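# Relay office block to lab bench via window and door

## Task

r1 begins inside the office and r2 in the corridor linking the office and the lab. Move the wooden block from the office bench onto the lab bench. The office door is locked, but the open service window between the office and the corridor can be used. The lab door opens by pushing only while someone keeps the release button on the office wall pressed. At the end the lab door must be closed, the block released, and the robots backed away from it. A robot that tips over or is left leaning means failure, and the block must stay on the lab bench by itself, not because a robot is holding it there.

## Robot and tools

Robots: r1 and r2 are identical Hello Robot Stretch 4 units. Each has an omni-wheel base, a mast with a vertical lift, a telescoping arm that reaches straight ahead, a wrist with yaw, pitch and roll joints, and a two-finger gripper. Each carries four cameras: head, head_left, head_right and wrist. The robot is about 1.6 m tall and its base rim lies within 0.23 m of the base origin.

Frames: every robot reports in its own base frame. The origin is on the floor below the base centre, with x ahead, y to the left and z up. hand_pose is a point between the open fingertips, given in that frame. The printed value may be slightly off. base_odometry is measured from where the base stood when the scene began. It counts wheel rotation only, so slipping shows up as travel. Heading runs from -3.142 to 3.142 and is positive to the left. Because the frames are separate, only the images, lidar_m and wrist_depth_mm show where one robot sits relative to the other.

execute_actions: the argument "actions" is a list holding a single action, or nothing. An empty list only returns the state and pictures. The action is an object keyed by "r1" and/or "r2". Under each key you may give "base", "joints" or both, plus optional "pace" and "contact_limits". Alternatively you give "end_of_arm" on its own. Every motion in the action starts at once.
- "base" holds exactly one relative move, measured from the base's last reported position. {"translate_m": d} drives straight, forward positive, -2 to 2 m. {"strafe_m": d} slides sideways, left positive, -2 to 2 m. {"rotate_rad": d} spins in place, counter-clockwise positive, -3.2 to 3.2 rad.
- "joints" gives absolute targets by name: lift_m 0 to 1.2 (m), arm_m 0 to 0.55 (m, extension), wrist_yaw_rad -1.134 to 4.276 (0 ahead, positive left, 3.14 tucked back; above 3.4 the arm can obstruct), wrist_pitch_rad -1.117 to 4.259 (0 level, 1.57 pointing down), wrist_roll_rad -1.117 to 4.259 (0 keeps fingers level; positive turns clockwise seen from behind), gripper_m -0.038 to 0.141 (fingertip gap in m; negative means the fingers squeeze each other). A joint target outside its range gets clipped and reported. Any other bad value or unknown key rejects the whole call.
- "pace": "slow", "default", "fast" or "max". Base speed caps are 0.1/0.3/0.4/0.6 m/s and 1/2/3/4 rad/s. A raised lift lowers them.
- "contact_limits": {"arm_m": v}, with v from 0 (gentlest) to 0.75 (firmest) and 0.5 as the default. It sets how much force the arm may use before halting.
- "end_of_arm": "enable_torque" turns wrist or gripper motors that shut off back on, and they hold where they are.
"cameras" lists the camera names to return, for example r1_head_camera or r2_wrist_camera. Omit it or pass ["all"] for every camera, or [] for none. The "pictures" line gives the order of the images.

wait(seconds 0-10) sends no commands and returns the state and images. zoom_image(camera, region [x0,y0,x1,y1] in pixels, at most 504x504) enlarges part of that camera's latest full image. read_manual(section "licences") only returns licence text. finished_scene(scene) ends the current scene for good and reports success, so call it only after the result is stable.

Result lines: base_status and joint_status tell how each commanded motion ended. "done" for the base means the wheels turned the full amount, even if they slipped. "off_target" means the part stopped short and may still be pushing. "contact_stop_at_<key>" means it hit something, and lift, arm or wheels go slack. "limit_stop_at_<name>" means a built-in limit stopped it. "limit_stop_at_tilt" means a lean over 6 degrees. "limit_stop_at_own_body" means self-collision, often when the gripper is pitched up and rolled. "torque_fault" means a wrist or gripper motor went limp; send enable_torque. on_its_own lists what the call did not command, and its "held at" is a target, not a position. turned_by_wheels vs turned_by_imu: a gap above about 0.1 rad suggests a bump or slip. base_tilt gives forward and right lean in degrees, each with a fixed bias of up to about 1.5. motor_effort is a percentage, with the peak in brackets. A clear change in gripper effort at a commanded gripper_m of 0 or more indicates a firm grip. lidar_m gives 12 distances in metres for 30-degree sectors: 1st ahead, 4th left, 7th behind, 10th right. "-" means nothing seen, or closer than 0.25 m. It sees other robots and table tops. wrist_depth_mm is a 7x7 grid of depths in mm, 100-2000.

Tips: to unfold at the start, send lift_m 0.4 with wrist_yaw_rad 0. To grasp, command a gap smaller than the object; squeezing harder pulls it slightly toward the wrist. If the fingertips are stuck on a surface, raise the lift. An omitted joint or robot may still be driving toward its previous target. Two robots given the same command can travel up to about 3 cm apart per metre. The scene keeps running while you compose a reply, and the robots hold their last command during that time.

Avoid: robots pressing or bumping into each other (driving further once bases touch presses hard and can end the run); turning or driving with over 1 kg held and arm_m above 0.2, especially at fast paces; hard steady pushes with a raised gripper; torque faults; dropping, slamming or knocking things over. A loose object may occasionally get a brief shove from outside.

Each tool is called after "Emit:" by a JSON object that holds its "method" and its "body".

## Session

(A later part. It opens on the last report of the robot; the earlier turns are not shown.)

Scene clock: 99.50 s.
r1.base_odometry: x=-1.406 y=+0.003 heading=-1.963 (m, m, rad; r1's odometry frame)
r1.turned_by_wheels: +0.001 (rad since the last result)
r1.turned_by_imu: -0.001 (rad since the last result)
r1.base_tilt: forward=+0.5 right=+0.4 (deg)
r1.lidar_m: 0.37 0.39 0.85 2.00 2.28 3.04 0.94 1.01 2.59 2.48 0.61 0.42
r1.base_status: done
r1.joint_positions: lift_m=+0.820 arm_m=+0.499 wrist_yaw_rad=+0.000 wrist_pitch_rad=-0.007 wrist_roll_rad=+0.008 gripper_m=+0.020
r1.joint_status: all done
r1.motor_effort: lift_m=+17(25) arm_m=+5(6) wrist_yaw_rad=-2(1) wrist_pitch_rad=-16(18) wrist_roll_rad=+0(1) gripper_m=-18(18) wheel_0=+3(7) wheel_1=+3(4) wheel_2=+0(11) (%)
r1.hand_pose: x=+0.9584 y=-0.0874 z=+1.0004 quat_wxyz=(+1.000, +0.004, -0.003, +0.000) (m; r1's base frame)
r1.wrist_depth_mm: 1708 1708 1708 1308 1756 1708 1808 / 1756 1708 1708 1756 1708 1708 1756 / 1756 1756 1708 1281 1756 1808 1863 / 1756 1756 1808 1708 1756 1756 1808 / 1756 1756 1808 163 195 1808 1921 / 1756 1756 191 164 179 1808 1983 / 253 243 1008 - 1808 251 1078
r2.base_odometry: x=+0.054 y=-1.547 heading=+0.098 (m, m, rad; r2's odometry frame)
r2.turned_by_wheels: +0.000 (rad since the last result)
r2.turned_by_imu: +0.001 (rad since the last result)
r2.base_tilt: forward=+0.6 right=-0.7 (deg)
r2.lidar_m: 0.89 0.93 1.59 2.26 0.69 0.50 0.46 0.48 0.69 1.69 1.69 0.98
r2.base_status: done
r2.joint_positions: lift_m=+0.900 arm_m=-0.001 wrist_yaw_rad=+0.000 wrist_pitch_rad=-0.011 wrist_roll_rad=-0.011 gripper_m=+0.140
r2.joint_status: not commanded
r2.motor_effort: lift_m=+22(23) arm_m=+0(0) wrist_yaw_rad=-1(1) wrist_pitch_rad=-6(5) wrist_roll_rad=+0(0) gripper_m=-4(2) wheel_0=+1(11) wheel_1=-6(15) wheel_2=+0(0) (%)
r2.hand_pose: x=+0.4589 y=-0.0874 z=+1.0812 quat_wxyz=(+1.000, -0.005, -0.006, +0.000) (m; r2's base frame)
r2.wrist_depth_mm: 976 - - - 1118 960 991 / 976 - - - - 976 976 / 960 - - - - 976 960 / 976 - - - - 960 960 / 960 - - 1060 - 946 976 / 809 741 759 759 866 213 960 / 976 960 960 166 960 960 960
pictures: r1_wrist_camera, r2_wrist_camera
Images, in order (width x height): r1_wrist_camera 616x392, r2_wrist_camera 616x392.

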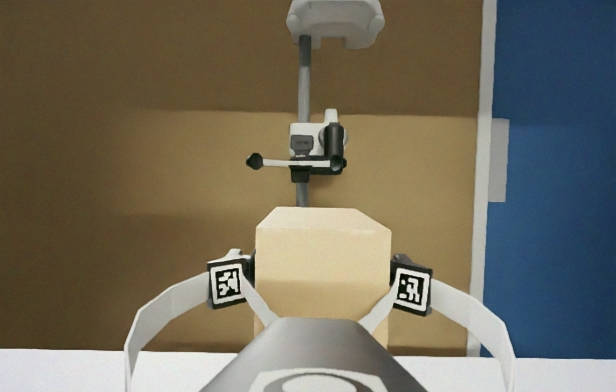

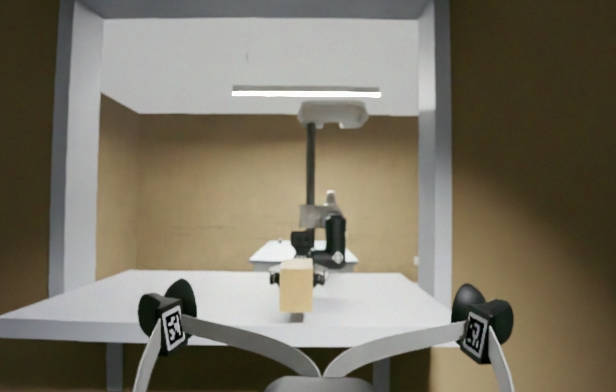

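Emit:
{"method": "execute_actions", "body": {"actions": [{"r1":{"joints":{"lift_m":0.795,"arm_m":0.4}},"r2":{"base":{"strafe_m":0.03,"joints":null}}}], "cameras": []}}

Emit:
{"method": "execute_actions", "body": {"actions": [{"r1":{"joints":{"lift_m":0.795,"arm_m":0.4}},"r2":{"base":{"strafe_m":0.03},"joints":{"lift_m":0.81}}}], "cameras": []}}

Emit:
{"method": "execute_actions", "body": {"actions": [{"r1":{"joints":{"gripper_m":0.14}}}], "cameras": []}}

Emit:
{"method": "execute_actions", "body": {"actions": [{"r1":{"joints":{"arm_m":0,"lift_m":0.82},"base":{"translate_m":-0.2}},"r2":{"joints":{"arm_m":0.4}}}], "cameras": ["r1_head_left_camera","r2_wrist_camera"]}}


Scene clock: 114.40 s.
r1.base_odometry: x=-1.406 y=+0.003 heading=-1.963 (m, m, rad; r1's odometry frame)
r1.turned_by_wheels: +0.000 (rad since the last result)
r1.turned_by_imu: +0.000 (rad since the last result)
r1.base_tilt: forward=+0.5 right=+0.4 (deg)
r1.lidar_m: 0.38 0.41 0.84 2.00 2.27 3.04 0.97 1.01 2.62 2.50 0.61 0.41
r1.base_status: not commanded
r1.joint_positions: lift_m=+0.795 arm_m=+0.401 wrist_yaw_rad=+0.000 wrist_pitch_rad=-0.007 wrist_roll_rad=+0.008 gripper_m=+0.020
r1.joint_status: all done
r1.motor_effort: lift_m=+16(17) arm_m=-6(5) wrist_yaw_rad=+0(2) wrist_pitch_rad=-17(18) wrist_roll_rad=+2(0) gripper_m=-18(16) wheel_0=+3(3) wheel_1=+3(3) wheel_2=+0(0) (%)
r1.hand_pose: x=+0.8604 y=-0.0874 z=+0.9754 quat_wxyz=(+1.000, +0.004, -0.003, +0.000) (m; r1's base frame)
r1.wrist_depth_mm: 1756 1808 1808 1863 1808 1863 1921 / 1808 1863 1863 1863 1808 1863 1863 / 1863 1808 1808 1863 1863 1921 1921 / 1808 1808 1863 1138 1921 1921 1921 / 1921 1863 1863 163 195 1921 1921 / 291 272 191 164 180 266 315 / 206 198 224 - 229 205 219
r2.base_odometry: x=+0.051 y=-1.517 heading=+0.098 (m, m, rad; r2's odometry frame)
r2.turned_by_wheels: +0.000 (rad since the last result)
r2.turned_by_imu: +0.001 (rad since the last result)
r2.base_tilt: forward=+0.6 right=-0.7 (deg)
r2.lidar_m: 0.90 0.96 1.60 2.25 0.70 0.50 0.46 0.46 0.65 1.67 1.68 0.98
r2.base_status: done
r2.joint_positions: lift_m=+0.810 arm_m=-0.001 wrist_yaw_rad=+0.000 wrist_pitch_rad=-0.011 wrist_roll_rad=-0.011 gripper_m=+0.140
r2.joint_status: all done
r2.motor_effort: lift_m=+14(21) arm_m=+0(0) wrist_yaw_rad=-1(1) wrist_pitch_rad=-6(6) wrist_roll_rad=+0(0) gripper_m=+1(2) wheel_0=-1(8) wheel_1=+4(11) wheel_2=+0(1) (%)
r2.hand_pose: x=+0.4589 y=-0.0874 z=+0.9919 quat_wxyz=(+1.000, -0.005, -0.006, +0.000) (m; r2's base frame)
r2.wrist_depth_mm: 960 - - - - 991 960 / 976 - - - - 976 960 / 976 - - - - 960 976 / 946 - - - - 976 960 / 976 1078 1138 904 1138 976 946 / 960 732 723 960 960 213 946 / 976 960 946 166 946 960 931
pictures: none
No camera images: the call's "cameras" was empty. Leave "cameras" out to get every camera's image.

Scene clock: 116.57 s.
r1.base_odometry: x=-1.406 y=+0.003 heading=-1.963 (m, m, rad; r1's odometry frame)
r1.turned_by_wheels: +0.000 (rad since the last result)
r1.turned_by_imu: +0.000 (rad since the last result)
r1.base_tilt: forward=+0.4 right=+0.4 (deg)
r1.lidar_m: 0.38 0.40 0.84 2.02 2.30 3.05 0.95 1.00 2.61 2.47 0.61 0.39
r1.base_status: not commanded
r1.joint_positions: lift_m=+0.795 arm_m=+0.401 wrist_yaw_rad=+0.000 wrist_pitch_rad=-0.010 wrist_roll_rad=+0.008 gripper_m=+0.140
r1.joint_status: all done
r1.motor_effort: lift_m=+16(17) arm_m=-6(6) wrist_yaw_rad=-1(1) wrist_pitch_rad=-11(18) wrist_roll_rad=+1(1) gripper_m=+0(15) wheel_0=+3(3) wheel_1=+3(3) wheel_2=+0(0) (%)
r1.hand_pose: x=+0.8604 y=-0.0874 z=+0.9763 quat_wxyz=(+1.000, +0.004, -0.005, +0.000) (m; r1's base frame)
r1.wrist_depth_mm: 1808 1808 1756 1808 1808 1863 1921 / 1808 1808 1863 1863 1756 1921 1983 / 1863 1863 1863 1863 1863 1983 1921 / 1863 1863 1808 1138 1808 1921 1921 / 1863 1863 1863 178 1863 1983 1983 / 297 278 263 160 189 273 325 / 211 213 229 - 235 210 224
r2.base_odometry: x=+0.051 y=-1.517 heading=+0.098 (m, m, rad; r2's odometry frame)
r2.turned_by_wheels: +0.000 (rad since the last result)
r2.turned_by_imu: +0.001 (rad since the last result)
r2.base_tilt: forward=+0.7 right=-0.7 (deg)
r2.lidar_m: 0.91 0.97 1.62 2.23 0.71 0.50 0.47 0.49 0.65 1.74 1.69 0.98
r2.base_status: not commanded
r2.joint_positions: lift_m=+0.810 arm_m=-0.001 wrist_yaw_rad=+0.000 wrist_pitch_rad=-0.011 wrist_roll_rad=-0.011 gripper_m=+0.140
r2.joint_status: not commanded
r2.motor_effort: lift_m=+14(14) arm_m=+0(0) wrist_yaw_rad=-1(0) wrist_pitch_rad=-7(7) wrist_roll_rad=+0(1) gripper_m=+1(6) wheel_0=-2(1) wheel_1=+4(3) wheel_2=+0(0) (%)
r2.hand_pose: x=+0.4589 y=-0.0874 z=+0.9919 quat_wxyz=(+1.000, -0.005, -0.006, +0.000) (m; r2's base frame)
r2.wrist_depth_mm: 976 - - - - 976 976 / 976 - - - - 960 976 / 976 - - - - 976 976 / 976 - - - - 976 960 / 960 1078 1138 931 1078 960 960 / 976 732 732 960 946 213 946 / 960 931 960 166 946 946 960
pictures: none
No camera images: the call's "cameras" was empty. Leave "cameras" out to get every camera's image.

Scene clock: 118.87 s.
r1.base_odometry: x=-1.330 y=+0.188 heading=-1.963 (m, m, rad; r1's odometry frame)
r1.turned_by_wheels: +0.000 (rad since the last result)
r1.turned_by_imu: +0.001 (rad since the last result)
r1.base_tilt: forward=+0.4 right=+0.4 (deg)
r1.lidar_m: 0.57 0.61 1.13 2.20 2.28 3.04 0.75 0.78 2.58 2.48 0.89 0.65
r1.base_status: done
r1.joint_positions: lift_m=+0.820 arm_m=+0.001 wrist_yaw_rad=+0.000 wrist_pitch_rad=-0.010 wrist_roll_rad=+0.008 gripper_m=+0.140
r1.joint_status: all done
r1.motor_effort: lift_m=+24(22) arm_m=-6(4) wrist_yaw_rad=+1(2) wrist_pitch_rad=-7(10) wrist_roll_rad=+0(1) gripper_m=+0(1) wheel_0=-3(7) wheel_1=-3(8) wheel_2=+0(11) (%)
r1.hand_pose: x=+0.4604 y=-0.0875 z=+1.0008 quat_wxyz=(+1.000, +0.004, -0.005, +0.000) (m; r1's base frame)
r1.wrist_depth_mm: 603 603 - - - - - / 603 609 - - - - - / 609 615 - - - - - / 615 615 - 1983 - - - / 621 609 654 683 699 715 741 / 407 394 392 159 392 394 402 / 627 627 627 - 634 634 627
r2.base_odometry: x=+0.051 y=-1.517 heading=+0.098 (m, m, rad; r2's odometry frame)
r2.turned_by_wheels: +0.000 (rad since the last result)
r2.turned_by_imu: +0.001 (rad since the last result)
r2.base_tilt: forward=+0.6 right=-0.7 (deg)
r2.lidar_m: 0.91 0.96 1.62 2.25 0.75 0.51 0.46 0.49 0.67 1.72 1.69 0.99
r2.base_status: not commanded
r2.joint_positions: lift_m=+0.810 arm_m=+0.399 wrist_yaw_rad=+0.000 wrist_pitch_rad=-0.012 wrist_roll_rad=-0.011 gripper_m=+0.140
r2.joint_status: all done
r2.motor_effort: lift_m=+14(14) arm_m=+7(8) wrist_yaw_rad=-1(1) wrist_pitch_rad=-5(6) wrist_roll_rad=+1(1) gripper_m=-3(0) wheel_0=-1(2) wheel_1=+3(4) wheel_2=+0(0) (%)
r2.hand_pose: x=+0.8582 y=-0.0874 z=+0.9919 quat_wxyz=(+1.000, -0.005, -0.006, +0.000) (m; r2's base frame)
r2.wrist_depth_mm: - - - - - - 549 / - - - - - - 554 / - - - - - - 549 / - - - - - - 554 / - - - 891 - 759 549 / 473 433 442 392 504 213 539 / 322 322 320 166 322 320 332
pictures: r1_head_left_camera, r2_wrist_camera
Images, in order (width x height): r1_head_left_camera 420x672, r2_wrist_camera 616x392.

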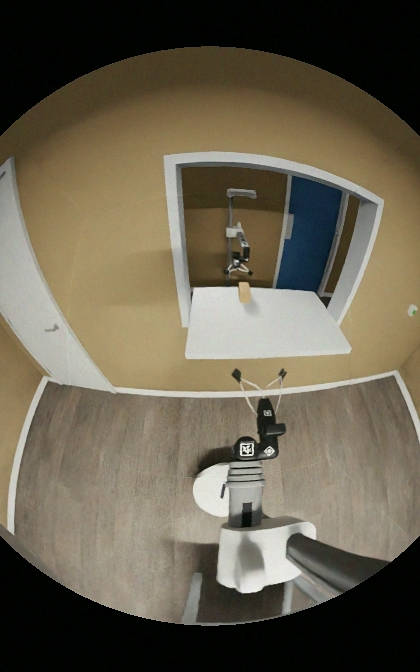

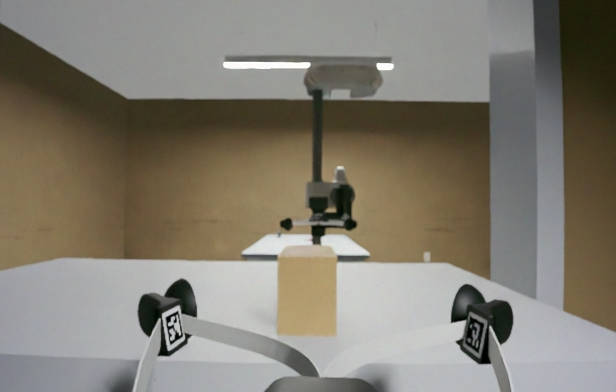

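r2 sits ~3cm higher; lower to 0.785.

Emit:
{"method": "execute_actions", "body": {"actions": [{"r1":{"joints":{"gripper_m":0.0},"base":{"strafe_m":-1.0}},"r2":{"joints":{"arm_m":0.5,"lift_m":0.785},"base":{"translate_m":0.11}}}], "cameras": []}}

Emit:
{"method": "execute_actions", "body": {"actions": [{"r2":{"joints":{"gripper_m":0.02}}}], "cameras": []}}

Emit:
{"method": "execute_actions", "body": {"actions": [{"r2":{"joints":{"arm_m":0,"lift_m":0.85},"base":{"strafe_m":0.95}}}], "cameras": []}}

Emit:
{"method": "execute_actions", "body": {"actions": [{"r2":{"base":{"rotate_rad":3.14}}}], "cameras": ["r1_head_left_camera","r1_wrist_camera","r2_wrist_camera","r2_head_left_camera"]}}

Scene clock: 136.40 s.
r1.base_odometry: x=-2.254 y=+0.570 heading=-1.963 (m, m, rad; r1's odometry frame)
r1.turned_by_wheels: +0.000 (rad since the last result)
r1.turned_by_imu: -0.001 (rad since the last result)
r1.base_tilt: forward=+0.4 right=+0.4 (deg)
r1.lidar_m: 0.84 0.69 0.86 2.88 1.11 0.83 1.65 2.28 1.54 1.48 1.26 0.90
r1.base_status: done
r1.joint_positions: lift_m=+0.820 arm_m=+0.001 wrist_yaw_rad=+0.000 wrist_pitch_rad=-0.010 wrist_roll_rad=+0.008 gripper_m=+0.000
r1.joint_status: all done
r1.motor_effort: lift_m=+23(23) arm_m=-6(6) wrist_yaw_rad=+0(0) wrist_pitch_rad=-8(8) wrist_roll_rad=+2(1) gripper_m=-6(4) wheel_0=+1(11) wheel_1=-1(14) wheel_2=+0(0) (%)
r1.hand_pose: x=+0.4604 y=-0.0875 z=+1.0008 quat_wxyz=(+1.000, +0.004, -0.005, +0.000) (m; r1's base frame)
r1.wrist_depth_mm: - 647 647 647 654 647 647 / - 654 647 647 647 654 647 / - 654 661 661 661 654 661 / - 668 661 654 661 676 668 / 627 668 661 222 668 676 676 / 668 668 185 176 185 676 668 / 676 676 676 - 683 683 683
r2.base_odometry: x=+0.160 y=-1.506 heading=+0.099 (m, m, rad; r2's odometry frame)
r2.turned_by_wheels: +0.001 (rad since the last result)
r2.turned_by_imu: +0.002 (rad since the last result)
r2.base_tilt: forward=+0.6 right=-0.7 (deg)
r2.lidar_m: 0.80 0.85 1.45 2.24 0.88 0.62 0.58 0.60 0.82 2.07 1.57 0.87
r2.base_status: done
r2.joint_positions: lift_m=+0.785 arm_m=+0.499 wrist_yaw_rad=+0.000 wrist_pitch_rad=-0.012 wrist_roll_rad=-0.011 gripper_m=+0.140
r2.joint_status: all done
r2.motor_effort: lift_m=+14(13) arm_m=+7(4) wrist_yaw_rad=-2(0) wrist_pitch_rad=-5(6) wrist_roll_rad=+1(0) gripper_m=+0(1) wheel_0=+3(7) wheel_1=+6(12) wheel_2=-2(13) (%)
r2.hand_pose: x=+0.9582 y=-0.0874 z=+0.9669 quat_wxyz=(+1.000, -0.005, -0.006, +0.000) (m; r2's base frame)
r2.wrist_depth_mm: - - - - - - 484 / - - - - - - - / - - - - - - - / 1397 - - - - - - / - - - 218 - - - / 379 347 193 181 407 213 402 / 255 236 222 164 226 238 264
pictures: none
No camera images: the call's "cameras" was empty. Leave "cameras" out to get every camera's image.

Scene clock: 138.57 s.
r1.base_odometry: x=-2.254 y=+0.570 heading=-1.963 (m, m, rad; r1's odometry frame)
r1.turned_by_wheels: +0.000 (rad since the last result)
r1.turned_by_imu: +0.000 (rad since the last result)
r1.base_tilt: forward=+0.4 right=+0.3 (deg)
r1.lidar_m: 0.85 0.70 0.90 2.87 1.09 0.88 1.66 2.27 1.58 1.49 1.32 0.91
r1.base_status: not commanded
r1.joint_positions: lift_m=+0.820 arm_m=+0.001 wrist_yaw_rad=+0.000 wrist_pitch_rad=-0.010 wrist_roll_rad=+0.008 gripper_m=+0.000
r1.joint_status: not commanded
r1.motor_effort: lift_m=+23(23) arm_m=-6(6) wrist_yaw_rad=+4(1) wrist_pitch_rad=-9(6) wrist_roll_rad=+1(1) gripper_m=-5(1) wheel_0=+1(1) wheel_1=-1(1) wheel_2=+0(0) (%)
r1.hand_pose: x=+0.4604 y=-0.0875 z=+1.0008 quat_wxyz=(+1.000, +0.004, -0.005, +0.000) (m; r1's base frame)
r1.wrist_depth_mm: - 640 647 647 647 654 647 / - 654 654 654 654 647 647 / - 654 661 654 661 661 661 / - 661 661 668 668 668 668 / 634 661 661 220 668 683 676 / 661 676 185 176 185 683 683 / 683 676 691 - 683 676 683
r2.base_odometry: x=+0.160 y=-1.506 heading=+0.099 (m, m, rad; r2's odometry frame)
r2.turned_by_wheels: +0.000 (rad since the last result)
r2.turned_by_imu: +0.001 (rad since the last result)
r2.base_tilt: forward=+0.6 right=-0.7 (deg)
r2.lidar_m: 0.80 0.83 1.44 2.23 0.86 0.62 0.58 0.58 0.81 2.09 1.57 0.87
r2.base_status: not commanded
r2.joint_positions: lift_m=+0.785 arm_m=+0.499 wrist_yaw_rad=+0.001 wrist_pitch_rad=-0.012 wrist_roll_rad=-0.011 gripper_m=+0.020
r2.joint_status: all done
r2.motor_effort: lift_m=+14(14) arm_m=+7(7) wrist_yaw_rad=-2(2) wrist_pitch_rad=-4(6) wrist_roll_rad=+0(0) gripper_m=-21(22) wheel_0=+3(3) wheel_1=+6(6) wheel_2=-2(2) (%)
r2.hand_pose: x=+0.9583 y=-0.0873 z=+0.9669 quat_wxyz=(+1.000, -0.005, -0.006, +0.000) (m; r2's base frame)
r2.wrist_depth_mm: - - - - - - 477 / - - - - - - - / - - - - - - - / 1430 - - - - - - / - - - 220 - - - / 382 392 355 169 173 404 402 / 255 236 224 168 172 173 265
pictures: none
No camera images: the call's "cameras" was empty. Leave "cameras" out to get every camera's image.

Scene clock: 143.07 s.
r1.base_odometry: x=-2.254 y=+0.570 heading=-1.963 (m, m, rad; r1's odometry frame)
r1.turned_by_wheels: +0.000 (rad since the last result)
r1.turned_by_imu: +0.000 (rad since the last result)
r1.base_tilt: forward=+0.4 right=+0.3 (deg)
r1.lidar_m: 0.85 0.70 0.87 2.81 1.10 0.89 1.66 2.26 1.55 1.47 1.32 0.92
r1.base_status: not commanded
r1.joint_positions: lift_m=+0.820 arm_m=+0.001 wrist_yaw_rad=+0.000 wrist_pitch_rad=-0.010 wrist_roll_rad=+0.008 gripper_m=+0.000
r1.joint_status: not commanded
r1.motor_effort: lift_m=+23(23) arm_m=-6(6) wrist_yaw_rad=-2(1) wrist_pitch_rad=-7(6) wrist_roll_rad=+1(1) gripper_m=-4(5) wheel_0=+1(1) wheel_1=-1(1) wheel_2=+0(0) (%)
r1.hand_pose: x=+0.4604 y=-0.0875 z=+1.0008 quat_wxyz=(+1.000, +0.004, -0.005, +0.000) (m; r1's base frame)
r1.wrist_depth_mm: - 640 647 647 647 654 647 / - 647 647 654 654 654 654 / - 654 654 661 661 647 661 / - 661 661 661 668 661 661 / 634 668 668 220 668 668 676 / 668 676 184 176 185 683 676 / 668 676 676 - 676 676 676
r2.base_odometry: x=+0.066 y=-0.561 heading=+0.099 (m, m, rad; r2's odometry frame)
r2.turned_by_wheels: +0.000 (rad since the last result)
r2.turned_by_imu: +0.000 (rad since the last result)
r2.base_tilt: forward=+0.6 right=-0.7 (deg)
r2.lidar_m: 0.98 1.03 1.37 1.30 0.93 0.72 0.69 0.65 0.88 2.17 1.19 0.92
r2.base_status: done
r2.joint_positions: lift_m=+0.850 arm_m=+0.001 wrist_yaw_rad=+0.000 wrist_pitch_rad=-0.008 wrist_roll_rad=-0.011 gripper_m=+0.020
r2.joint_status: all done
r2.motor_effort: lift_m=+23(24) arm_m=-7(6) wrist_yaw_rad=-1(2) wrist_pitch_rad=-18(17) wrist_roll_rad=+1(0) gripper_m=-19(19) wheel_0=-3(9) wheel_1=+5(14) wheel_2=+0(2) (%)
r2.hand_pose: x=+0.4606 y=-0.0874 z=+1.0301 quat_wxyz=(+1.000, -0.005, -0.004, +0.000) (m; r2's base frame)
r2.wrist_depth_mm: 831 820 809 842 820 820 - / 820 820 809 820 820 820 - / 820 809 820 831 798 820 - / 820 809 820 809 820 809 - / 809 809 809 221 820 809 - / 820 809 809 170 173 809 640 / 809 820 809 168 172 175 798
pictures: none
No camera images: the call's "cameras" was empty. Leave "cameras" out to get every camera's image.

Scene clock: 145.93 s.
r1.base_odometry: x=-2.254 y=+0.570 heading=-1.963 (m, m, rad; r1's odometry frame)
r1.turned_by_wheels: +0.000 (rad since the last result)
r1.turned_by_imu: +0.000 (rad since the last result)
r1.base_tilt: forward=+0.4 right=+0.4 (deg)
r1.lidar_m: 0.84 0.71 0.87 2.88 1.09 0.87 1.65 2.30 1.57 1.44 1.30 0.91
r1.base_status: not commanded
r1.joint_positions: lift_m=+0.820 arm_m=+0.001 wrist_yaw_rad=+0.000 wrist_pitch_rad=-0.010 wrist_roll_rad=+0.008 gripper_m=+0.000
r1.joint_status: not commanded
r1.motor_effort: lift_m=+23(23) arm_m=-6(6) wrist_yaw_rad=+0(2) wrist_pitch_rad=-7(8) wrist_roll_rad=+1(1) gripper_m=-8(5) wheel_0=+1(1) wheel_1=-1(1) wheel_2=+0(0) (%)
r1.hand_pose: x=+0.4604 y=-0.0875 z=+1.0008 quat_wxyz=(+1.000, +0.004, -0.005, +0.000) (m; r1's base frame)
r1.wrist_depth_mm: - 647 647 647 647 647 647 / - 654 647 654 654 661 661 / - 647 661 661 661 661 661 / - 654 661 661 661 661 661 / 627 668 668 221 668 668 676 / 668 668 185 176 184 676 683 / 668 676 683 - 676 676 683
r2.base_odometry: x=+0.066 y=-0.561 heading=-3.045 (m, m, rad; r2's odometry frame)
r2.turned_by_wheels: +3.139 (rad since the last result)
r2.turned_by_imu: +3.087 (rad since the last result)
r2.base_tilt: forward=+0.6 right=-0.7 (deg)
r2.lidar_m: 0.70 0.63 0.86 2.15 1.20 0.92 0.99 1.04 1.35 1.30 0.95 0.73
r2.base_status: done
r2.joint_positions: lift_m=+0.850 arm_m=+0.001 wrist_yaw_rad=+0.000 wrist_pitch_rad=-0.008 wrist_roll_rad=-0.011 gripper_m=+0.020
r2.joint_status: not commanded
r2.motor_effort: lift_m=+24(24) arm_m=-7(7) wrist_yaw_rad=-1(2) wrist_pitch_rad=-16(15) wrist_roll_rad=+0(1) gripper_m=-16(21) wheel_0=-3(9) wheel_1=-5(11) wheel_2=-2(12) (%)
r2.hand_pose: x=+0.4606 y=-0.0873 z=+1.0301 quat_wxyz=(+1.000, -0.005, -0.004, +0.000) (m; r2's base frame)
r2.wrist_depth_mm: 433 508 500 508 504 508 508 / 439 500 504 508 512 504 504 / 442 500 500 508 504 508 508 / 445 500 500 500 504 504 500 / 442 496 492 222 500 504 500 / 442 496 496 169 173 500 500 / 439 492 496 168 171 173 500
pictures: r1_head_left_camera, r1_wrist_camera, r2_head_left_camera, r2_wrist_camera
Images, in order (width x height): r1_head_left_camera 420x672, r1_wrist_camera 616x392, r2_head_left_camera 420x672, r2_wrist_camera 616x392.

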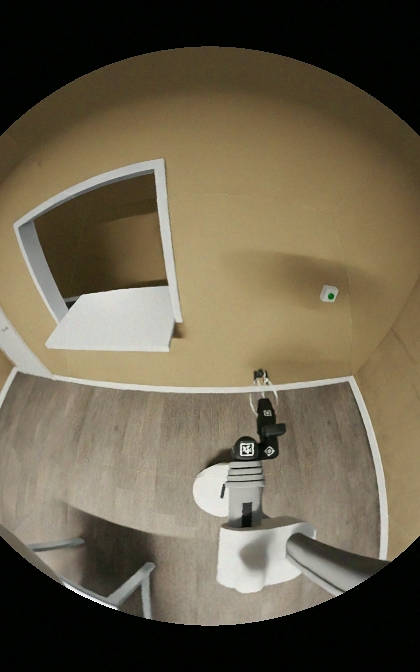

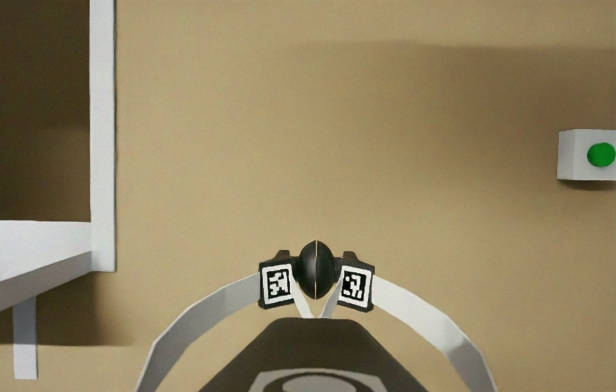

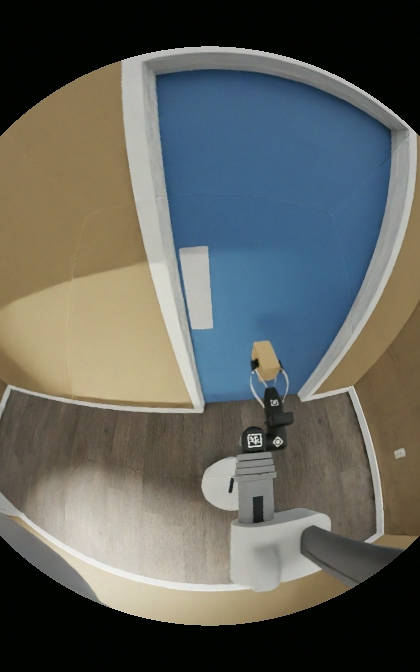

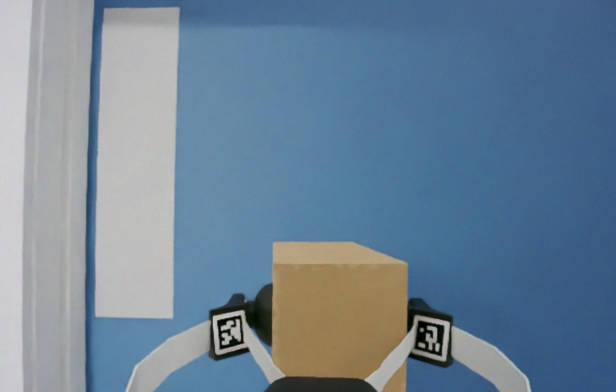

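Emit:
{"method": "execute_actions", "body": {"actions": [{"r1":{"joints":{"lift_m":0.91},"base":{"strafe_m":-0.5}},"r2":{"joints":{"wrist_yaw_rad":3.0},"base":{"strafe_m":-0.15}}}], "cameras": ["r1_wrist_camera"]}}

Scene clock: 155.20 s.
r1.base_odometry: x=-2.716 y=+0.761 heading=-1.963 (m, m, rad; r1's odometry frame)
r1.turned_by_wheels: +0.000 (rad since the last result)
r1.turned_by_imu: -0.001 (rad since the last result)
r1.base_tilt: forward=+0.4 right=+0.4 (deg)
r1.lidar_m: 0.83 0.90 1.02 2.93 1.21 1.33 3.42 1.48 1.03 0.98 1.01 0.94
r1.base_status: done
r1.joint_positions: lift_m=+0.910 arm_m=+0.001 wrist_yaw_rad=+0.000 wrist_pitch_rad=-0.010 wrist_roll_rad=+0.008 gripper_m=+0.000
r1.joint_status: all done
r1.motor_effort: lift_m=+24(28) arm_m=-6(6) wrist_yaw_rad=-1(1) wrist_pitch_rad=-8(7) wrist_roll_rad=+0(1) gripper_m=-3(6) wheel_0=+1(10) wheel_1=-2(10) wheel_2=+0(1) (%)
r1.hand_pose: x=+0.4604 y=-0.0875 z=+1.0908 quat_wxyz=(+1.000, +0.004, -0.005, +0.000) (m; r1's base frame)
r1.wrist_depth_mm: 661 668 668 668 676 676 676 / 676 683 683 683 683 676 676 / 676 676 683 676 676 676 691 / 683 676 683 683 691 683 691 / 691 683 699 220 699 699 691 / 691 699 185 176 184 707 699 / 699 699 699 - 707 715 699
r2.base_odometry: x=+0.052 y=-0.412 heading=-3.045 (m, m, rad; r2's odometry frame)
r2.turned_by_wheels: +0.000 (rad since the last result)
r2.turned_by_imu: +0.001 (rad since the last result)
r2.base_tilt: forward=+0.6 right=-0.7 (deg)
r2.lidar_m: 0.69 0.71 0.89 2.17 1.17 1.00 0.99 1.02 1.25 1.16 0.95 0.75
r2.base_status: done
r2.joint_positions: lift_m=+0.850 arm_m=+0.001 wrist_yaw_rad=+3.000 wrist_pitch_rad=-0.008 wrist_roll_rad=-0.011 gripper_m=+0.020
r2.joint_status: all done
r2.motor_effort: lift_m=+23(23) arm_m=-6(7) wrist_yaw_rad=+0(10) wrist_pitch_rad=-15(15) wrist_roll_rad=-1(1) gripper_m=-18(19) wheel_0=+1(9) wheel_1=-5(13) wheel_2=+0(2) (%)
r2.hand_pose: x=-0.1012 y=+0.1273 z=+1.0301 quat_wxyz=(+0.071, +0.004, -0.006, +0.997) (m; r2's base frame)
r2.wrist_depth_mm: 147 207 1160 1229 1229 1308 1366 / 109 150 1182 1205 1255 - - / 111 149 1160 1255 1255 - - / 124 149 1160 1182 1229 - - / 1060 1098 1118 222 1229 1618 1576 / 1078 1098 1118 169 173 1255 1308 / 1060 1078 1118 168 172 173 1308
pictures: r1_wrist_camera
Images, in order (width x height): r1_wrist_camera 616x392.

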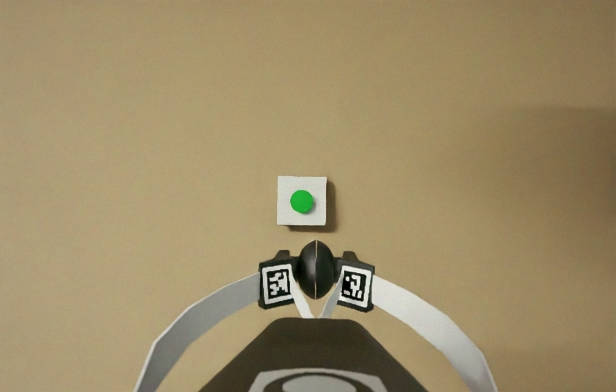

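Emit:
{"method": "execute_actions", "body": {"actions": [{"r1":{"joints":{"lift_m":0.93,"arm_m":0.25},"base":{"strafe_m":0.025}},"r2":{"base":{"translate_m":0.35}}}], "cameras": ["r1_wrist_camera"]}}

Emit:
{"method": "execute_actions", "body": {"actions": [{"r1":{"joints":{"arm_m":0.42},"contact_limits":{"arm_m":0.15},"pace":"slow"}}], "cameras": ["r1_wrist_camera"]}}

Scene clock: 165.43 s.
r1.base_odometry: x=-2.693 y=+0.752 heading=-1.963 (m, m, rad; r1's odometry frame)
r1.turned_by_wheels: +0.000 (rad since the last result)
r1.turned_by_imu: +0.000 (rad since the last result)
r1.base_tilt: forward=+0.4 right=+0.4 (deg)
r1.lidar_m: 0.85 0.87 0.99 2.89 1.17 1.29 3.41 1.51 1.06 1.01 1.04 0.91
r1.base_status: done
r1.joint_positions: lift_m=+0.930 arm_m=+0.249 wrist_yaw_rad=+0.000 wrist_pitch_rad=-0.010 wrist_roll_rad=+0.008 gripper_m=+0.000
r1.joint_status: all done
r1.motor_effort: lift_m=+24(27) arm_m=+6(3) wrist_yaw_rad=+0(1) wrist_pitch_rad=-9(8) wrist_roll_rad=+0(1) gripper_m=-4(4) wheel_0=+0(9) wheel_1=-1(7) wheel_2=+0(0) (%)
r1.hand_pose: x=+0.7083 y=-0.0874 z=+1.1108 quat_wxyz=(+1.000, +0.004, -0.005, +0.000) (m; r1's base frame)
r1.wrist_depth_mm: 424 424 421 427 424 427 424 / 424 427 427 427 430 430 430 / 430 430 430 430 433 433 433 / 430 433 433 397 436 433 436 / 436 439 436 221 436 439 439 / 439 439 184 176 185 442 445 / 439 439 442 - 445 445 449
r2.base_odometry: x=-0.296 y=-0.446 heading=-3.045 (m, m, rad; r2's odometry frame)
r2.turned_by_wheels: +0.001 (rad since the last result)
r2.turned_by_imu: +0.001 (rad since the last result)
r2.base_tilt: forward=+0.7 right=-0.7 (deg)
r2.lidar_m: 0.34 0.36 0.45 1.01 1.76 1.34 1.33 1.40 1.23 1.14 0.56 0.36
r2.base_status: done
r2.joint_positions: lift_m=+0.850 arm_m=+0.001 wrist_yaw_rad=+3.000 wrist_pitch_rad=-0.008 wrist_roll_rad=-0.011 gripper_m=+0.020
r2.joint_status: not commanded
r2.motor_effort: lift_m=+23(23) arm_m=-6(6) wrist_yaw_rad=+0(0) wrist_pitch_rad=-14(15) wrist_roll_rad=+1(1) gripper_m=-20(15) wheel_0=+4(8) wheel_1=+5(10) wheel_2=-2(15) (%)
r2.hand_pose: x=-0.1012 y=+0.1273 z=+1.0301 quat_wxyz=(+0.071, +0.004, -0.006, +0.997) (m; r2's base frame)
r2.wrist_depth_mm: 147 206 1537 1576 1430 1464 1537 / 109 149 1537 1576 1661 1863 1808 / 111 149 1537 1576 - - 1863 / 125 149 1537 1537 - - 1808 / 1366 1464 1537 222 1576 1661 1756 / 1397 1464 1499 170 173 1661 1708 / 1397 1397 1464 168 171 174 1756
pictures: r1_wrist_camera
Images, in order (width x height): r1_wrist_camera 616x392.

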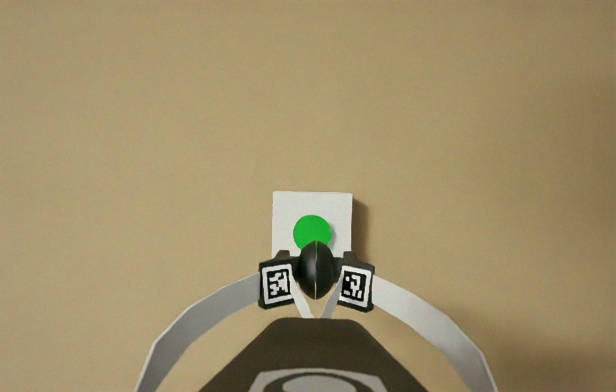

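Scene clock: 168.00 s.
r1.base_odometry: x=-2.693 y=+0.752 heading=-1.964 (m, m, rad; r1's odometry frame)
r1.turned_by_wheels: +0.000 (rad since the last result)
r1.turned_by_imu: +0.000 (rad since the last result)
r1.base_tilt: forward=+0.4 right=+0.4 (deg)
r1.lidar_m: 0.87 0.87 1.01 2.93 1.18 1.28 3.42 1.50 1.06 1.01 1.05 0.94
r1.base_status: not commanded
r1.joint_positions: lift_m=+0.930 arm_m=+0.400 wrist_yaw_rad=-0.004 wrist_pitch_rad=-0.010 wrist_roll_rad=+0.008 gripper_m=+0.000
r1.joint_status: arm_m contact_stop (moved +0.151 of +0.171)
r1.on_its_own: arm_m is slack since a contact_stop (your +0.420 is given up)
r1.motor_effort: lift_m=+24(25) arm_m=+0(13) wrist_yaw_rad=+9(24) wrist_pitch_rad=-7(6) wrist_roll_rad=+0(0) gripper_m=-2(4) wheel_0=+0(0) wheel_1=+0(1) wheel_2=-6(6) (%)
r1.contact_limits: arm_m 0.15
r1.hand_pose: x=+0.8593 y=-0.0884 z=+1.1109 quat_wxyz=(+1.000, +0.004, -0.005, -0.002) (m; r1's base frame)
r1.wrist_depth_mm: 274 276 277 276 278 278 279 / 277 277 278 278 279 281 281 / 279 278 278 279 282 285 283 / 282 282 282 282 283 283 285 / 283 283 285 234 286 287 289 / 286 286 186 189 184 290 289 / 289 287 289 - 290 291 291
r2.base_odometry: x=-0.296 y=-0.446 heading=-3.045 (m, m, rad; r2's odometry frame)
r2.turned_by_wheels: +0.000 (rad since the last result)
r2.turned_by_imu: +0.001 (rad since the last result)
r2.base_tilt: forward=+0.6 right=-0.7 (deg)
r2.lidar_m: 0.34 0.38 0.45 0.99 1.72 1.29 1.33 1.39 1.22 1.14 0.55 0.38
r2.base_status: not commanded
r2.joint_positions: lift_m=+0.850 arm_m=+0.001 wrist_yaw_rad=+3.000 wrist_pitch_rad=-0.008 wrist_roll_rad=-0.011 gripper_m=+0.020
r2.joint_status: not commanded
r2.motor_effort: lift_m=+23(24) arm_m=-6(6) wrist_yaw_rad=+0(1) wrist_pitch_rad=-17(16) wrist_roll_rad=-1(1) gripper_m=-19(20) wheel_0=+4(4) wheel_1=+6(6) wheel_2=-2(2) (%)
r2.hand_pose: x=-0.1012 y=+0.1273 z=+1.0301 quat_wxyz=(+0.071, +0.004, -0.006, +0.997) (m; r2's base frame)
r2.wrist_depth_mm: 147 207 1537 1537 1499 1464 1537 / 109 150 1537 1576 1661 1808 1808 / 111 149 1537 1576 - - 1808 / 124 150 1499 1537 - - 1808 / 1397 1464 1464 223 1618 1661 1708 / 1430 1464 1464 170 173 1708 1756 / 1397 1430 1464 168 172 173 1708
pictures: r1_wrist_camera
Images, in order (width x height): r1_wrist_camera 616x392.

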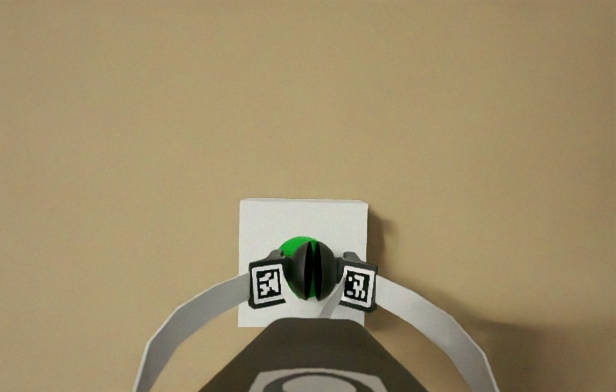

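Emit:
{"method": "execute_actions", "body": {"actions": [{"r1":{"joints":{"arm_m":0.402},"pace":"slow"},"r2":{"base":{"translate_m":1.0},"pace":"slow"}}], "cameras": ["r2_head_left_camera"]}}

action 0: r2: "base": translate_m = 1.0 would last too long for one action: at the pace "slow" translate_m can be at most 0.766 in either direction: name a faster pace, or command the rest in another action

Emit:
{"method": "execute_actions", "body": {"actions": [{"r1":{"joints":{"arm_m":0.402},"pace":"slow"},"r2":{"base":{"translate_m":0.75},"pace":"slow"}}], "cameras": ["r2_head_left_camera"]}}

Scene clock: 189.30 s.
r1.base_odometry: x=-2.693 y=+0.752 heading=-1.964 (m, m, rad; r1's odometry frame)
r1.turned_by_wheels: +0.000 (rad since the last result)
r1.turned_by_imu: +0.000 (rad since the last result)
r1.base_tilt: forward=+0.4 right=+0.3 (deg)
r1.lidar_m: 0.86 0.91 1.01 2.92 1.18 1.30 3.44 1.49 1.06 1.00 1.05 0.94
r1.base_status: not commanded
r1.joint_positions: lift_m=+0.930 arm_m=+0.400 wrist_yaw_rad=-0.004 wrist_pitch_rad=-0.010 wrist_roll_rad=+0.008 gripper_m=+0.000
r1.joint_status: all done
r1.motor_effort: lift_m=+24(24) arm_m=+10(10) wrist_yaw_rad=+9(10) wrist_pitch_rad=-8(7) wrist_roll_rad=+1(0) gripper_m=-2(4) wheel_0=+0(0) wheel_1=+0(0) wheel_2=-6(6) (%)
r1.hand_pose: x=+0.8593 y=-0.0884 z=+1.1109 quat_wxyz=(+1.000, +0.004, -0.005, -0.002) (m; r1's base frame)
r1.wrist_depth_mm: 274 276 276 276 277 277 277 / 277 277 278 278 279 281 281 / 279 281 282 279 282 283 283 / 281 282 283 283 285 285 283 / 283 283 283 234 286 287 286 / 287 287 185 190 185 289 289 / 287 289 289 - 290 293 291
r2.base_odometry: x=-1.043 y=-0.518 heading=-3.044 (m, m, rad; r2's odometry frame)
r2.turned_by_wheels: +0.000 (rad since the last result)
r2.turned_by_imu: +0.004 (rad since the last result)
r2.base_tilt: forward=+0.6 right=-0.7 (deg)
r2.lidar_m: 0.25 1.29 0.95 1.50 0.50 0.47 2.08 1.68 0.32 0.25 - 0.25
r2.base_status: done
r2.joint_positions: lift_m=+0.850 arm_m=+0.000 wrist_yaw_rad=+3.000 wrist_pitch_rad=-0.008 wrist_roll_rad=-0.011 gripper_m=+0.020
r2.joint_status: not commanded
r2.motor_effort: lift_m=+23(23) arm_m=-2(6) wrist_yaw_rad=-2(23) wrist_pitch_rad=-16(16) wrist_roll_rad=+1(1) gripper_m=-18(21) wheel_0=+5(9) wheel_1=+7(13) wheel_2=-7(13) (%)
r2.hand_pose: x=-0.1020 y=+0.1272 z=+1.0302 quat_wxyz=(+0.071, +0.004, -0.006, +0.997) (m; r2's base frame)
r2.wrist_depth_mm: 146 206 - - - 517 525 / 109 148 - - - 517 517 / 111 148 - - - 512 517 / 125 148 - - - 512 512 / - - - 222 - 512 508 / - - - 170 172 488 512 / - - - 168 171 173 512
pictures: r2_head_left_camera
Images, in order (width x height): r2_head_left_camera 420x672.

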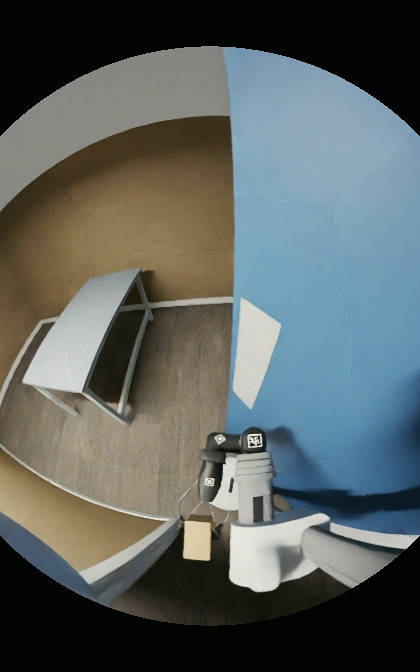

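Emit:
{"method": "execute_actions", "body": {"actions": [{"r2":{"base":{"translate_m":0.7},"pace":"slow"}}], "cameras": []}}

Emit:
{"method": "execute_actions", "body": {"actions": [{"r2":{"base":{"strafe_m":0.3},"pace":"slow"}}], "cameras": []}}

Emit:
{"method": "execute_actions", "body": {"actions": [{"r2":{"base":{"rotate_rad":1.6}}}], "cameras": ["r2_head_left_camera","r2_head_right_camera"]}}

Scene clock: 206.70 s.
r1.base_odometry: x=-2.693 y=+0.752 heading=-1.964 (m, m, rad; r1's odometry frame)
r1.turned_by_wheels: +0.000 (rad since the last result)
r1.turned_by_imu: +0.000 (rad since the last result)
r1.base_tilt: forward=+0.4 right=+0.4 (deg)
r1.lidar_m: 0.87 0.91 1.01 2.91 1.19 1.31 3.44 1.51 1.05 1.00 1.05 0.90
r1.base_status: not commanded
r1.joint_positions: lift_m=+0.930 arm_m=+0.400 wrist_yaw_rad=-0.004 wrist_pitch_rad=-0.010 wrist_roll_rad=+0.008 gripper_m=+0.000
r1.joint_status: not commanded
r1.motor_effort: lift_m=+24(24) arm_m=+10(10) wrist_yaw_rad=+10(10) wrist_pitch_rad=-6(7) wrist_roll_rad=+0(1) gripper_m=-2(4) wheel_0=+0(0) wheel_1=+0(0) wheel_2=-6(6) (%)
r1.hand_pose: x=+0.8593 y=-0.0884 z=+1.1109 quat_wxyz=(+1.000, +0.004, -0.005, -0.002) (m; r1's base frame)
r1.wrist_depth_mm: 274 274 277 276 277 278 278 / 277 277 278 278 278 279 281 / 279 281 281 281 282 282 283 / 281 281 282 283 285 285 286 / 282 282 283 233 286 286 289 / 285 286 185 190 184 290 290 / 286 289 289 - 291 291 291
r2.base_odometry: x=-1.739 y=-0.586 heading=-3.044 (m, m, rad; r2's odometry frame)
r2.turned_by_wheels: +0.001 (rad since the last result)
r2.turned_by_imu: +0.001 (rad since the last result)
r2.base_tilt: forward=+0.6 right=-0.7 (deg)
r2.lidar_m: 1.44 1.28 0.91 0.85 0.90 1.09 2.85 0.25 1.17 1.05 1.12 1.49
r2.base_status: done
r2.joint_positions: lift_m=+0.850 arm_m=+0.000 wrist_yaw_rad=+3.000 wrist_pitch_rad=-0.008 wrist_roll_rad=-0.011 gripper_m=+0.020
r2.joint_status: not commanded
r2.motor_effort: lift_m=+23(23) arm_m=-2(2) wrist_yaw_rad=-1(2) wrist_pitch_rad=-16(18) wrist_roll_rad=-1(1) gripper_m=-18(22) wheel_0=+3(9) wheel_1=+7(9) wheel_2=-4(12) (%)
r2.hand_pose: x=-0.1020 y=+0.1273 z=+1.0302 quat_wxyz=(+0.071, +0.004, -0.006, +0.997) (m; r2's base frame)
r2.wrist_depth_mm: 146 206 - - 1229 1308 1336 / 109 148 - - 1255 1255 1336 / 111 148 - - 1255 1281 1336 / 125 149 - - 1229 1255 1336 / 300 - - 221 1255 1281 1366 / 312 - - 169 173 1255 1308 / 310 - - 167 171 173 1308
pictures: none
No camera images: the call's "cameras" was empty. Leave "cameras" out to get every camera's image.

Scene clock: 210.83 s.
r1.base_odometry: x=-2.693 y=+0.752 heading=-1.964 (m, m, rad; r1's odometry frame)
r1.turned_by_wheels: +0.000 (rad since the last result)
r1.turned_by_imu: +0.000 (rad since the last result)
r1.base_tilt: forward=+0.4 right=+0.4 (deg)
r1.lidar_m: 0.86 0.89 0.99 2.92 1.19 1.31 3.43 1.54 1.04 1.01 1.05 0.93
r1.base_status: not commanded
r1.joint_positions: lift_m=+0.930 arm_m=+0.400 wrist_yaw_rad=-0.004 wrist_pitch_rad=-0.010 wrist_roll_rad=+0.008 gripper_m=+0.000
r1.joint_status: not commanded
r1.motor_effort: lift_m=+24(24) arm_m=+10(10) wrist_yaw_rad=+10(9) wrist_pitch_rad=-6(6) wrist_roll_rad=+1(0) gripper_m=-2(3) wheel_0=+0(0) wheel_1=+0(0) wheel_2=-6(6) (%)
r1.hand_pose: x=+0.8593 y=-0.0884 z=+1.1109 quat_wxyz=(+1.000, +0.004, -0.005, -0.002) (m; r1's base frame)
r1.wrist_depth_mm: 274 274 276 277 276 278 278 / 277 277 278 277 281 282 282 / 279 281 279 281 282 283 283 / 279 281 282 282 283 283 285 / 283 285 285 234 286 287 289 / 285 287 185 190 185 289 290 / 287 287 289 - 290 291 293
r2.base_odometry: x=-1.710 y=-0.885 heading=-3.044 (m, m, rad; r2's odometry frame)
r2.turned_by_wheels: +0.000 (rad since the last result)
r2.turned_by_imu: +0.001 (rad since the last result)
r2.base_tilt: forward=+0.6 right=-0.7 (deg)
r2.lidar_m: 1.44 0.90 0.60 0.55 0.58 1.07 1.00 1.04 1.36 1.38 1.44 1.56
r2.base_status: done
r2.joint_positions: lift_m=+0.850 arm_m=+0.000 wrist_yaw_rad=+3.000 wrist_pitch_rad=-0.008 wrist_roll_rad=-0.011 gripper_m=+0.020
r2.joint_status: not commanded
r2.motor_effort: lift_m=+23(23) arm_m=-2(2) wrist_yaw_rad=-1(0) wrist_pitch_rad=-16(16) wrist_roll_rad=+0(0) gripper_m=-19(20) wheel_0=-3(5) wheel_1=+8(12) wheel_2=+0(2) (%)
r2.hand_pose: x=-0.1020 y=+0.1273 z=+1.0302 quat_wxyz=(+0.071, +0.004, -0.006, +0.997) (m; r2's base frame)
r2.wrist_depth_mm: 146 206 1205 1229 1255 1308 1397 / 109 149 1205 1205 1281 1281 1366 / 111 148 1182 1205 1281 1308 1366 / 124 148 1138 1205 1229 1308 1366 / 1078 1098 1160 222 1229 1281 1366 / 1098 1098 1160 170 173 1308 1336 / 1078 1078 1160 168 171 174 1308
pictures: none
No camera images: the call's "cameras" was empty. Leave "cameras" out to get every camera's image.

Scene clock: 212.90 s.
r1.base_odometry: x=-2.693 y=+0.752 heading=-1.964 (m, m, rad; r1's odometry frame)
r1.turned_by_wheels: +0.000 (rad since the last result)
r1.turned_by_imu: +0.000 (rad since the last result)
r1.base_tilt: forward=+0.4 right=+0.4 (deg)
r1.lidar_m: 0.84 0.90 0.98 2.90 1.19 1.32 3.45 1.50 1.06 1.00 1.01 0.89
r1.base_status: not commanded
r1.joint_positions: lift_m=+0.930 arm_m=+0.400 wrist_yaw_rad=-0.004 wrist_pitch_rad=-0.010 wrist_roll_rad=+0.008 gripper_m=+0.000
r1.joint_status: not commanded
r1.motor_effort: lift_m=+24(24) arm_m=+10(10) wrist_yaw_rad=+11(9) wrist_pitch_rad=-4(5) wrist_roll_rad=+2(1) gripper_m=-2(3) wheel_0=+0(0) wheel_1=+0(0) wheel_2=-6(6) (%)
r1.hand_pose: x=+0.8593 y=-0.0884 z=+1.1109 quat_wxyz=(+1.000, +0.004, -0.005, -0.002) (m; r1's base frame)
r1.wrist_depth_mm: 273 276 276 276 277 277 278 / 276 277 278 279 279 281 281 / 279 281 279 282 281 281 283 / 281 282 283 282 283 285 285 / 283 283 285 234 287 287 287 / 285 286 185 190 184 290 290 / 287 290 289 - 291 291 293
r2.base_odometry: x=-1.710 y=-0.885 heading=-1.445 (m, m, rad; r2's odometry frame)
r2.turned_by_wheels: +1.599 (rad since the last result)
r2.turned_by_imu: +1.572 (rad since the last result)
r2.base_tilt: forward=+0.6 right=-0.7 (deg)
r2.lidar_m: 0.53 0.58 1.06 0.95 1.05 1.42 1.38 1.44 1.54 1.43 0.84 0.56
r2.base_status: done
r2.joint_positions: lift_m=+0.850 arm_m=+0.000 wrist_yaw_rad=+3.000 wrist_pitch_rad=-0.008 wrist_roll_rad=-0.011 gripper_m=+0.020
r2.joint_status: not commanded
r2.motor_effort: lift_m=+23(23) arm_m=-2(2) wrist_yaw_rad=-1(0) wrist_pitch_rad=-16(14) wrist_roll_rad=+1(0) gripper_m=-20(19) wheel_0=-4(8) wheel_1=-7(12) wheel_2=-5(11) (%)
r2.hand_pose: x=-0.1020 y=+0.1273 z=+1.0302 quat_wxyz=(+0.071, +0.004, -0.006, +0.997) (m; r2's base frame)
r2.wrist_depth_mm: 146 207 1576 1618 1708 1661 1229 / 109 148 1537 1661 1618 1708 1229 / 111 148 1576 1576 1661 1708 1205 / 125 148 1537 1618 1661 1661 1205 / 1464 1537 1576 222 1661 1661 1205 / 1464 1464 1499 169 173 1576 1229 / 1464 1464 1499 168 171 173 1205
pictures: r2_head_left_camera, r2_head_right_camera
Images, in order (width x height): r2_head_left_camera 420x672, r2_head_right_camera 420x672.

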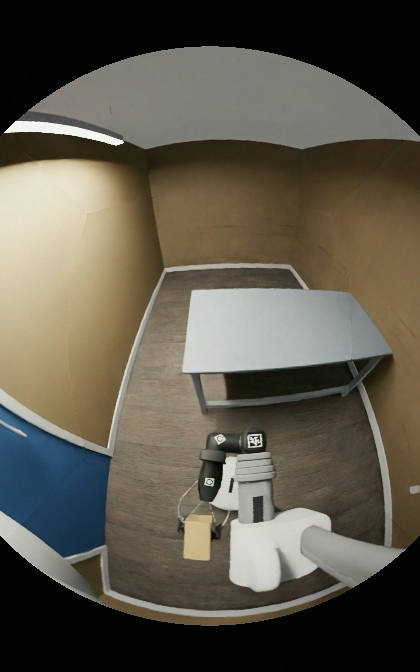

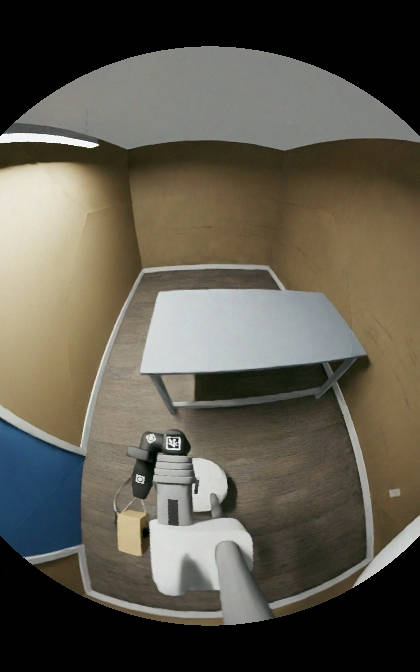

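Door seems shut.

Emit:
{"method": "execute_actions", "body": {"actions": [{"r1":{"joints":{"arm_m":0}},"r2":{"joints":{"wrist_yaw_rad":0,"arm_m":0.3,"lift_m":0.72}}}], "cameras": ["r2_wrist_camera"]}}

Scene clock: 221.43 s.
r1.base_odometry: x=-2.693 y=+0.752 heading=-1.963 (m, m, rad; r1's odometry frame)
r1.turned_by_wheels: +0.000 (rad since the last result)
r1.turned_by_imu: +0.000 (rad since the last result)
r1.base_tilt: forward=+0.4 right=+0.4 (deg)
r1.lidar_m: 0.84 0.92 0.99 2.91 1.19 1.34 3.42 1.50 1.04 1.01 1.03 0.93
r1.base_status: not commanded
r1.joint_positions: lift_m=+0.930 arm_m=+0.001 wrist_yaw_rad=+0.000 wrist_pitch_rad=-0.010 wrist_roll_rad=+0.008 gripper_m=+0.000
r1.joint_status: all done
r1.motor_effort: lift_m=+24(24) arm_m=-6(3) wrist_yaw_rad=+1(11) wrist_pitch_rad=-5(8) wrist_roll_rad=+1(0) gripper_m=-3(6) wheel_0=+0(0) wheel_1=+0(0) wheel_2=-3(6) (%)
r1.hand_pose: x=+0.4604 y=-0.0874 z=+1.1107 quat_wxyz=(+1.000, +0.004, -0.005, +0.000) (m; r1's base frame)
r1.wrist_depth_mm: 668 668 676 668 668 668 683 / 668 676 683 676 668 676 683 / 676 676 668 676 691 676 683 / 683 683 683 683 683 691 691 / 691 691 683 221 691 691 699 / 691 691 185 176 185 699 707 / 699 699 707 - 707 707 707
r2.base_odometry: x=-1.710 y=-0.885 heading=-1.445 (m, m, rad; r2's odometry frame)
r2.turned_by_wheels: +0.000 (rad since the last result)
r2.turned_by_imu: +0.001 (rad since the last result)
r2.base_tilt: forward=+0.7 right=-0.7 (deg)
r2.lidar_m: 0.58 0.59 1.05 0.95 1.04 1.45 1.38 1.42 1.55 1.44 0.84 0.60
r2.base_status: not commanded
r2.joint_positions: lift_m=+0.720 arm_m=+0.299 wrist_yaw_rad=+0.000 wrist_pitch_rad=-0.008 wrist_roll_rad=-0.011 gripper_m=+0.020
r2.joint_status: all done
r2.motor_effort: lift_m=+15(21) arm_m=+6(8) wrist_yaw_rad=-1(12) wrist_pitch_rad=-14(16) wrist_roll_rad=+0(0) gripper_m=-18(17) wheel_0=-4(4) wheel_1=-7(7) wheel_2=-4(4) (%)
r2.hand_pose: x=+0.7583 y=-0.0874 z=+0.9008 quat_wxyz=(+1.000, -0.005, -0.004, +0.000) (m; r2's base frame)
r2.wrist_depth_mm: 1618 - - - - - - / 1661 - - - - - - / 1708 - - - - - - / 1618 - - - - - - / 1661 - - 222 - - - / 1661 707 580 170 173 715 715 / 462 424 402 168 172 173 477
pictures: r2_wrist_camera
Images, in order (width x height): r2_wrist_camera 616x392.

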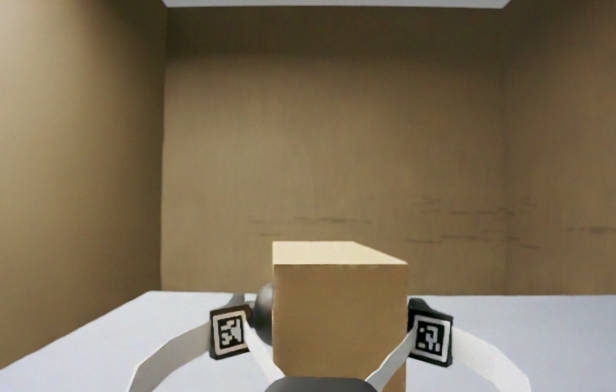

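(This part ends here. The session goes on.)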